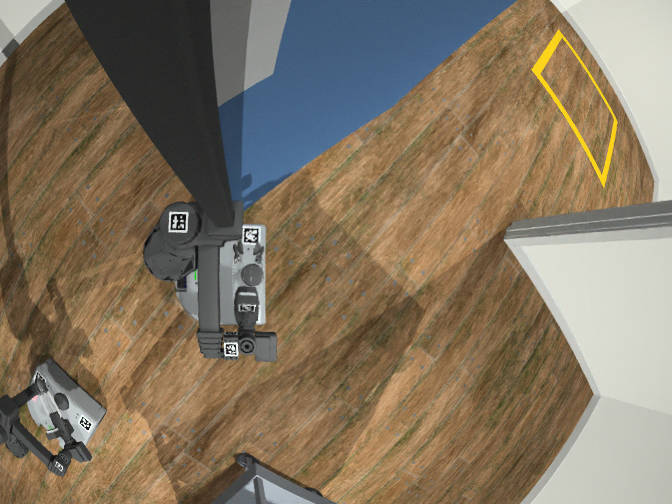

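Scene clock: 102.00 s.
r1.base_odometry: x=-0.346 y=+2.643 heading=-0.918 (m, m, rad; r1's odometry frame)
r1.turned_by_wheels: +0.000 (rad since the last result)
r1.turned_by_imu: +0.001 (rad since the last result)
r1.base_tilt: forward=+0.9 right=-2.5 (deg)
r1.lidar_m: 1.26 3.91 0.34 0.22 0.21 2.02 2.28 1.71 1.07 0.75 1.06 2.16
r1.head_depth_mm: 1675 1549 1427 1322 1239 1167 1095 / 1669 1532 1429 1316 1242 1154 1089 / 1643 1545 1428 1324 1232 - 1079 / 1530 1546 1431 1327 1240 - - / 1362 1538 1414 1332 1235 - - / 1660 1539 1434 1319 1239 1038 - / 1672 1541 1424 1326 1120 691 -
r1.base_status: not commanded
r1.joint_positions: lift_m=+0.320 arm_m=+0.001 wrist_yaw_rad=+3.101 wrist_pitch_rad=-0.400 wrist_roll_rad=-0.016 gripper_m=+0.037 head_pan_rad=+0.003 head_tilt_rad=-1.294
r1.joint_status: not commanded
r1.motor_effort: left_wheel=+5(5) right_wheel=-5(6) lift_m=+21(22) arm_m=-1(1) wrist_yaw_rad=+0(1) wrist_pitch_rad=+9(9) wrist_roll_rad=+0(0) gripper_m=-1(1) head_pan_rad=+1(0) head_tilt_rad=-3(2) (%)
r1.hand_pose: x=-0.0121 y=+0.0806 z=+0.3368 quat_wxyz=(+0.154, +0.690, +0.128, +0.696) (m; r1's base frame)
r1.wrist_depth_mm: - - 229 264 344 497 - / - - 246 283 381 574 - / - - - 309 424 692 - / 879 872 - 336 479 761 790 / 701 691 - 372 607 663 639 / 572 572 565 425 545 548 536 / 487 501 - - 471 465 461
r2.base_odometry: x=+1.075 y=+1.154 heading=+0.569 (m, m, rad; r2's odometry frame)
r2.turned_by_wheels: +0.000 (rad since the last result)
r2.turned_by_imu: -0.004 (rad since the last result)
r2.base_tilt: forward=-0.5 right=+0.3 (deg)
r2.lidar_m: 1.72 2.41 1.85 1.81 1.92 2.77 3.06 3.24 2.98 2.93 0.89 1.05
r2.head_depth_mm: - 2938 2236 1822 1538 1311 1163 / - 2924 2262 1807 1515 1309 1154 / 3885 2655 1983 1799 1520 1301 1152 / 1676 1863 2016 1796 1510 1307 1149 / 2424 2674 2208 1799 1509 1305 1145 / 2477 2669 2204 1770 1513 1291 1143 / 2452 2678 2175 1775 1488 1301 1143
r2.base_status: done
r2.joint_positions: lift_m=+0.200 arm_m=+0.000 wrist_yaw_rad=+2.599 wrist_pitch_rad=-0.023 wrist_roll_rad=+0.003 gripper_m=+0.000 head_pan_rad=-0.007 head_tilt_rad=-0.803
r2.joint_status: not commanded
r2.motor_effort: left_wheel=+3(10) right_wheel=-2(9) lift_m=+29(29) arm_m=-3(4) wrist_yaw_rad=+1(3) wrist_pitch_rad=+8(8) wrist_roll_rad=+0(0) gripper_m=-3(3) head_pan_rad=+3(3) head_tilt_rad=+1(2) (%)
r2.hand_pose: x=+0.1107 y=+0.0736 z=+0.3087 quat_wxyz=(+0.197, +0.684, -0.182, +0.678) (m; r2's base frame)
r2.wrist_depth_mm: - - - - - - - / - - - - - - - / - - - - - - - / - - - - - - - / - - - - - - - / 754 755 761 - 798 807 812 / 585 587 566 576 599 611 616
pictures: none
No camera images: the call's "cameras" was empty. Leave "cameras" out to get every camera's image.

Scene clock: 104.17 s.
r1.base_odometry: x=-0.346 y=+2.643 heading=-0.918 (m, m, rad; r1's odometry frame)
r1.turned_by_wheels: +0.000 (rad since the last result)
r1.turned_by_imu: +0.000 (rad since the last result)
r1.base_tilt: forward=+0.9 right=-2.4 (deg)
r1.lidar_m: 1.26 3.91 0.34 0.22 0.21 2.02 2.27 1.62 1.07 0.75 1.06 2.17
r1.head_depth_mm: 1686 1541 1426 1330 1232 1165 1097 / 1670 1557 1421 1320 1250 1154 1078 / 1640 1548 1430 1318 1238 - 1078 / 1533 1539 1432 1319 1239 - - / 1368 1540 1426 1328 1235 - - / 1653 1538 1429 1334 1242 1039 - / 1679 1527 1433 1326 1120 689 -
r1.base_status: not commanded
r1.joint_positions: lift_m=+0.320 arm_m=+0.001 wrist_yaw_rad=+3.101 wrist_pitch_rad=-0.400 wrist_roll_rad=-0.016 gripper_m=+0.037 head_pan_rad=+0.003 head_tilt_rad=-1.294
r1.joint_status: not commanded
r1.motor_effort: left_wheel=+5(5) right_wheel=-6(6) lift_m=+22(22) arm_m=-1(1) wrist_yaw_rad=-1(1) wrist_pitch_rad=+9(9) wrist_roll_rad=+0(0) gripper_m=+0(0) head_pan_rad=+1(0) head_tilt_rad=-2(2) (%)
r1.hand_pose: x=-0.0121 y=+0.0806 z=+0.3368 quat_wxyz=(+0.154, +0.690, +0.128, +0.696) (m; r1's base frame)
r1.wrist_depth_mm: - - 228 264 346 499 - / - - 245 285 382 572 - / - - - 308 423 679 - / 884 874 - 338 482 765 794 / 697 694 - 372 601 652 639 / 569 568 569 430 538 542 535 / 489 504 - - 470 465 464
r2.base_odometry: x=+1.075 y=+1.154 heading=-0.981 (m, m, rad; r2's odometry frame)
r2.turned_by_wheels: -1.550 (rad since the last result)
r2.turned_by_imu: -1.569 (rad since the last result)
r2.base_tilt: forward=-0.5 right=+0.1 (deg)
r2.lidar_m: 2.93 0.89 1.07 1.72 2.38 1.84 1.81 1.92 2.80 3.06 3.28 2.98
r2.head_depth_mm: 2629 2834 2268 1815 1546 1311 1153 / 2675 2826 2243 1797 1522 1306 1152 / 2629 2837 2230 1815 1505 1309 1147 / 2654 2800 2205 1787 1512 1294 1161 / 2652 2839 2202 1796 1501 1299 1142 / 2684 2862 2211 1781 1509 1306 1136 / 2680 2852 2196 1728 1501 1291 1138
r2.base_status: done
r2.joint_positions: lift_m=+0.200 arm_m=+0.000 wrist_yaw_rad=+2.599 wrist_pitch_rad=-0.023 wrist_roll_rad=+0.003 gripper_m=+0.000 head_pan_rad=-0.007 head_tilt_rad=-0.803
r2.joint_status: not commanded
r2.motor_effort: left_wheel=+4(18) right_wheel=-3(10) lift_m=+29(29) arm_m=-4(3) wrist_yaw_rad=+1(1) wrist_pitch_rad=+8(8) wrist_roll_rad=-1(1) gripper_m=-3(3) head_pan_rad=+3(3) head_tilt_rad=+1(1) (%)
r2.hand_pose: x=+0.1107 y=+0.0736 z=+0.3087 quat_wxyz=(+0.197, +0.684, -0.182, +0.678) (m; r2's base frame)
r2.wrist_depth_mm: - - - - - - - / - - - - 964 910 - / - - - - - - - / - - - - - - - / - - - - - - - / 742 767 774 - 778 802 814 / 575 589 561 564 600 613 622
pictures: none
No camera images: the call's "cameras" was empty. Leave "cameras" out to get every camera's image.

Scene clock: 108.57 s.
r1.base_odometry: x=-0.346 y=+2.643 heading=-0.918 (m, m, rad; r1's odometry frame)
r1.turned_by_wheels: +0.000 (rad since the last result)
r1.turned_by_imu: +0.001 (rad since the last result)
r1.base_tilt: forward=+0.9 right=-2.5 (deg)
r1.lidar_m: 1.26 3.91 0.34 0.22 0.21 2.02 2.28 3.72 1.07 0.75 1.06 2.17
r1.head_depth_mm: 1687 1553 1438 1323 1237 1164 1090 / 1683 1538 1418 1317 1246 1142 1085 / 1655 1536 1424 1334 1239 - 1084 / 1547 1537 1432 1323 1243 - - / 1363 1541 1433 1331 1242 - - / 1674 1549 1432 1328 1246 1034 - / 1678 1546 1436 1331 1124 691 -
r1.base_status: not commanded
r1.joint_positions: lift_m=+0.320 arm_m=+0.001 wrist_yaw_rad=+3.101 wrist_pitch_rad=-0.400 wrist_roll_rad=-0.016 gripper_m=+0.037 head_pan_rad=+0.003 head_tilt_rad=-1.294
r1.joint_status: not commanded
r1.motor_effort: left_wheel=+5(5) right_wheel=-6(6) lift_m=+21(22) arm_m=-1(1) wrist_yaw_rad=-1(1) wrist_pitch_rad=+9(9) wrist_roll_rad=+0(0) gripper_m=-1(1) head_pan_rad=+0(0) head_tilt_rad=-2(2) (%)
r1.hand_pose: x=-0.0121 y=+0.0806 z=+0.3368 quat_wxyz=(+0.154, +0.690, +0.128, +0.696) (m; r1's base frame)
r1.wrist_depth_mm: - - 229 264 343 498 - / - - 246 285 381 578 - / - - - 309 425 688 - / 887 876 - 337 484 762 790 / 688 693 - 376 608 645 644 / 577 568 567 428 538 544 537 / 484 502 - - 472 466 463
r2.base_odometry: x=+1.521 y=+0.489 heading=-0.981 (m, m, rad; r2's odometry frame)
r2.turned_by_wheels: +0.000 (rad since the last result)
r2.turned_by_imu: +0.004 (rad since the last result)
r2.base_tilt: forward=-0.4 right=+0.1 (deg)
r2.lidar_m: 2.14 2.28 0.50 0.49 1.75 2.65 2.60 2.78 3.19 3.14 2.81 2.17
r2.head_depth_mm: 1903 2133 2238 1815 1534 1319 1163 / 1881 2169 2265 1823 1521 1305 1159 / 1893 2196 2250 1801 1523 1302 1149 / 1893 2172 2233 1799 1521 1306 1148 / 1923 2166 2210 1783 1507 1304 1147 / 1924 2180 2183 1776 1499 1297 1146 / 1911 2196 2164 1777 1499 1294 1143
r2.base_status: done
r2.joint_positions: lift_m=+0.200 arm_m=+0.000 wrist_yaw_rad=+2.599 wrist_pitch_rad=-0.022 wrist_roll_rad=+0.003 gripper_m=+0.000 head_pan_rad=-0.007 head_tilt_rad=-0.803
r2.joint_status: not commanded
r2.motor_effort: left_wheel=+4(16) right_wheel=-3(6) lift_m=+29(29) arm_m=-4(3) wrist_yaw_rad=+2(2) wrist_pitch_rad=+8(8) wrist_roll_rad=-1(1) gripper_m=-3(3) head_pan_rad=+3(3) head_tilt_rad=+1(1) (%)
r2.hand_pose: x=+0.1107 y=+0.0736 z=+0.3088 quat_wxyz=(+0.197, +0.684, -0.182, +0.678) (m; r2's base frame)
r2.wrist_depth_mm: 417 453 508 574 - - - / 704 673 626 805 - - - / - - - - - - - / - - - - - - - / 617 513 562 637 - - - / 488 674 731 - 790 798 818 / 490 588 574 562 600 609 617
pictures: none
No camera images: the call's "cameras" was empty. Leave "cameras" out to get every camera's image.

Scene clock: 111.67 s.
r1.base_odometry: x=-0.346 y=+2.643 heading=-0.918 (m, m, rad; r1's odometry frame)
r1.turned_by_wheels: +0.000 (rad since the last result)
r1.turned_by_imu: +0.000 (rad since the last result)
r1.base_tilt: forward=+0.8 right=-2.4 (deg)
r1.lidar_m: 1.26 3.92 0.34 0.22 0.21 2.02 2.28 3.72 1.07 0.75 1.06 2.16
r1.head_depth_mm: 1679 1545 1418 1331 1236 1161 1096 / 1686 1540 1423 1316 1239 1153 1081 / 1651 1550 1428 1328 1241 - 1076 / 1530 1541 1425 1326 1242 - - / 1372 1542 1431 1327 1240 - - / 1666 1540 1424 1337 1238 1036 - / 1681 1539 1428 1321 1122 691 -
r1.base_status: not commanded
r1.joint_positions: lift_m=+0.320 arm_m=+0.001 wrist_yaw_rad=+3.101 wrist_pitch_rad=-0.400 wrist_roll_rad=-0.016 gripper_m=+0.037 head_pan_rad=+0.003 head_tilt_rad=-1.294
r1.joint_status: not commanded
r1.motor_effort: left_wheel=+5(5) right_wheel=-5(6) lift_m=+21(22) arm_m=-1(1) wrist_yaw_rad=-1(1) wrist_pitch_rad=+9(9) wrist_roll_rad=+0(0) gripper_m=-2(2) head_pan_rad=+0(0) head_tilt_rad=-1(2) (%)
r1.hand_pose: x=-0.0121 y=+0.0806 z=+0.3368 quat_wxyz=(+0.154, +0.690, +0.128, +0.696) (m; r1's base frame)
r1.wrist_depth_mm: - - 228 265 345 496 - / - - 246 285 382 571 - / - - - 310 425 689 - / 884 873 - 339 481 759 796 / 689 685 - 374 613 648 636 / 573 577 567 428 541 540 534 / 489 501 - - 471 469 463
r2.base_odometry: x=+1.521 y=+0.489 heading=+0.569 (m, m, rad; r2's odometry frame)
r2.turned_by_wheels: +1.550 (rad since the last result)
r2.turned_by_imu: +1.573 (rad since the last result)
r2.base_tilt: forward=-0.3 right=+0.1 (deg)
r2.lidar_m: 0.49 1.75 2.65 2.61 2.77 3.20 3.14 2.83 2.18 2.13 2.26 0.50
r2.head_depth_mm: 2240 551 755 644 947 1265 1157 / 688 555 633 627 961 1203 1156 / 684 589 680 724 959 1209 1155 / 678 634 735 630 957 1198 1148 / - 692 772 628 949 1233 1139 / - 2713 2187 1781 1500 1293 1142 / 2061 2005 1917 1765 1505 1294 1151
r2.base_status: done
r2.joint_positions: lift_m=+0.200 arm_m=+0.000 wrist_yaw_rad=+1.572 wrist_pitch_rad=-0.022 wrist_roll_rad=+0.003 gripper_m=+0.000 head_pan_rad=-0.007 head_tilt_rad=-0.803
r2.joint_status: all done
r2.motor_effort: left_wheel=-4(14) right_wheel=+3(9) lift_m=+29(29) arm_m=-3(4) wrist_yaw_rad=-1(3) wrist_pitch_rad=+8(8) wrist_roll_rad=-1(1) gripper_m=-2(2) head_pan_rad=+3(4) head_tilt_rad=+1(1) (%)
r2.hand_pose: x=+0.2343 y=-0.1452 z=+0.3088 quat_wxyz=(+0.505, +0.507, -0.495, +0.494) (m; r2's base frame)
r2.wrist_depth_mm: - 390 385 380 371 362 - / - - 626 589 560 396 - / - - - - - - - / - - - - - - - / - - 603 753 715 573 - / 739 724 437 - 419 412 808 / 577 561 540 565 446 591 615
pictures: none
No camera images: the call's "cameras" was empty. Leave "cameras" out to get every camera's image.

Scene clock: 117.67 s.
r1.base_odometry: x=-0.346 y=+2.643 heading=-0.918 (m, m, rad; r1's odometry frame)
r1.turned_by_wheels: +0.000 (rad since the last result)
r1.turned_by_imu: +0.001 (rad since the last result)
r1.base_tilt: forward=+0.9 right=-2.4 (deg)
r1.lidar_m: 1.27 3.91 0.34 0.22 0.21 2.02 2.28 3.70 1.27 0.74 0.71 2.17
r1.head_depth_mm: 1672 1541 1433 1329 1239 1163 1098 / 1683 1541 1421 1326 1242 1155 1093 / 1631 1554 1441 1324 1239 - 1078 / 1531 1532 1420 1324 1239 - - / 1368 1546 1429 1336 1243 - - / 1657 1538 1433 1328 1239 1037 - / 1686 1540 1429 1322 1128 689 -
r1.base_status: not commanded
r1.joint_positions: lift_m=+0.320 arm_m=+0.001 wrist_yaw_rad=+3.101 wrist_pitch_rad=-0.400 wrist_roll_rad=-0.016 gripper_m=+0.037 head_pan_rad=+0.003 head_tilt_rad=-1.294
r1.joint_status: not commanded
r1.motor_effort: left_wheel=+5(5) right_wheel=-7(6) lift_m=+21(22) arm_m=-1(1) wrist_yaw_rad=-1(1) wrist_pitch_rad=+9(9) wrist_roll_rad=+0(0) gripper_m=+1(1) head_pan_rad=+0(1) head_tilt_rad=-2(2) (%)
r1.hand_pose: x=-0.0121 y=+0.0806 z=+0.3368 quat_wxyz=(+0.154, +0.690, +0.128, +0.696) (m; r1's base frame)
r1.wrist_depth_mm: - - 228 263 346 496 - / - - 245 284 382 574 - / - - - 308 428 685 - / 901 873 - 338 483 761 791 / 701 693 - 374 605 654 644 / 576 567 568 429 539 542 537 / 490 500 - - 467 468 466
r2.base_odometry: x=+1.942 y=+0.759 heading=+0.569 (m, m, rad; r2's odometry frame)
r2.turned_by_wheels: +0.000 (rad since the last result)
r2.turned_by_imu: -0.004 (rad since the last result)
r2.base_tilt: forward=-0.5 right=+0.2 (deg)
r2.lidar_m: 0.28 1.27 2.62 2.57 2.73 3.71 3.64 2.89 2.22 2.17 0.33 0.28
r2.head_depth_mm: 1898 485 426 482 546 457 757 / 1906 482 468 538 573 466 769 / 3929 494 522 610 577 494 953 / - 2906 2218 668 563 514 1005 / - 2875 2197 1788 1522 1252 1151 / - 2897 2194 1788 1494 1293 1148 / 1901 1964 1994 1579 1498 1298 1140
r2.base_status: done
r2.joint_positions: lift_m=+0.100 arm_m=+0.000 wrist_yaw_rad=+1.566 wrist_pitch_rad=-0.025 wrist_roll_rad=+0.003 gripper_m=+0.000 head_pan_rad=-0.007 head_tilt_rad=-0.802
r2.joint_status: all done
r2.motor_effort: left_wheel=-2(12) right_wheel=+6(45) lift_m=+23(21) arm_m=-3(4) wrist_yaw_rad=+4(31) wrist_pitch_rad=+8(9) wrist_roll_rad=+0(0) gripper_m=-2(5) head_pan_rad=+3(3) head_tilt_rad=+1(1) (%)
r2.hand_pose: x=+0.2342 y=-0.1465 z=+0.2084 quat_wxyz=(+0.507, +0.506, -0.495, +0.492) (m; r2's base frame)
r2.wrist_depth_mm: - 223 - 716 621 608 - / - 226 - - - - - / - 228 - - - - - / 883 231 424 611 718 649 499 / 797 214 198 186 173 396 401 / 534 220 205 - 169 159 148 / 422 227 208 191 172 162 152
pictures: r1_nav_camera (sideways: a quarter turn counterclockwise sets it upright), r2_nav_camera (sideways: a quarter turn counterclockwise sets it upright), r2_wrist_camera
camera_calibration (this result's frames):
r1_nav_camera: T_world_to_cam=[[0.953403, 0.0107697, 0.301508, -0.355521], [0.0176854, -0.999639, -0.0202166, 0.0799014], [0.301181, 0.0246069, -0.953249, 1.19788], [0, 0, 0, 1]] pos_world=[-0.0232379, 0.0542253, 1.25069]
r2_nav_camera: T_world_to_cam=[[0.74975, 0.0154253, 0.661542, -0.821585], [-0.0122254, -0.999235, 0.0371549, 0.00322883], [0.661609, -0.0359445, -0.748987, 0.930687], [0, 0, 0, 1]] pos_world=[0.000271763, 0.0493527, 1.24047]
r2_wrist_camera: T_world_to_cam=[[-0.0132136, -0.999748, 0.0181545, -0.147192], [-0.143969, -0.0160647, -0.989452, 0.286294], [0.989494, -0.0156879, -0.143721, -0.0389751], [0, 0, 0, 1]] pos_world=[0.0778382, -0.143167, 0.280344]
Images, in order (width x height): r1_nav_camera 672x504, r2_nav_camera 672x504, r2_wrist_camera 644x364.

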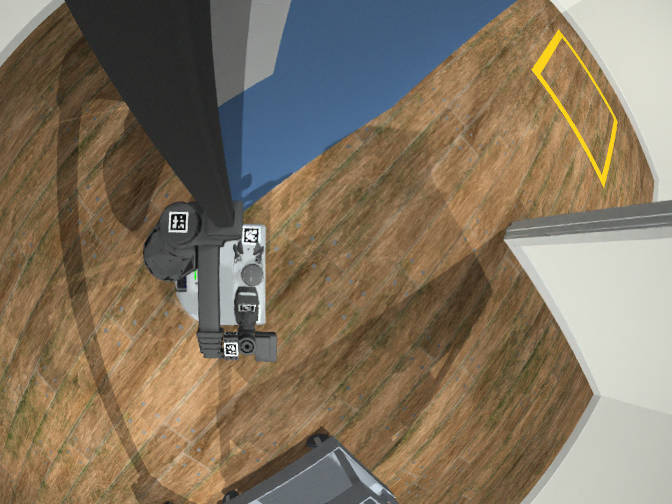

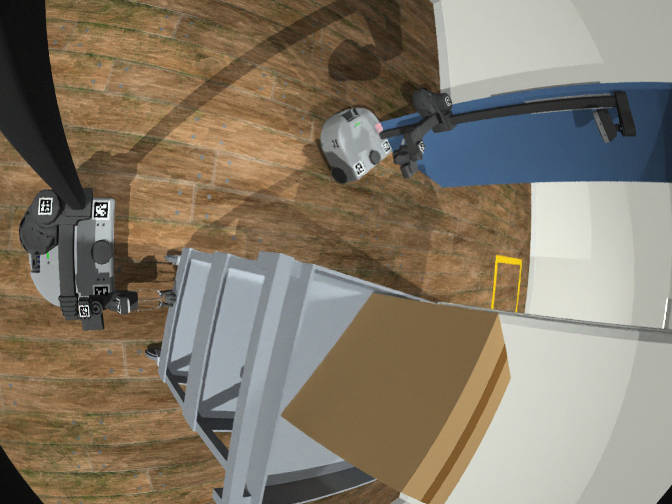

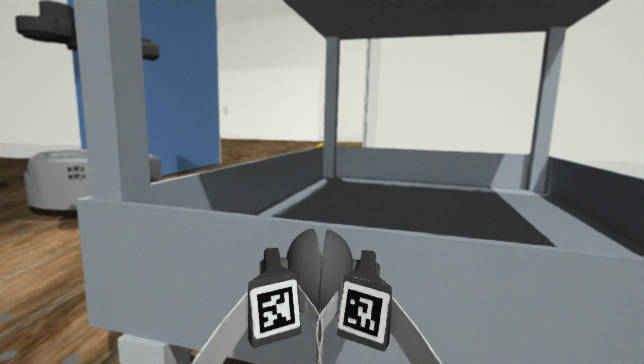

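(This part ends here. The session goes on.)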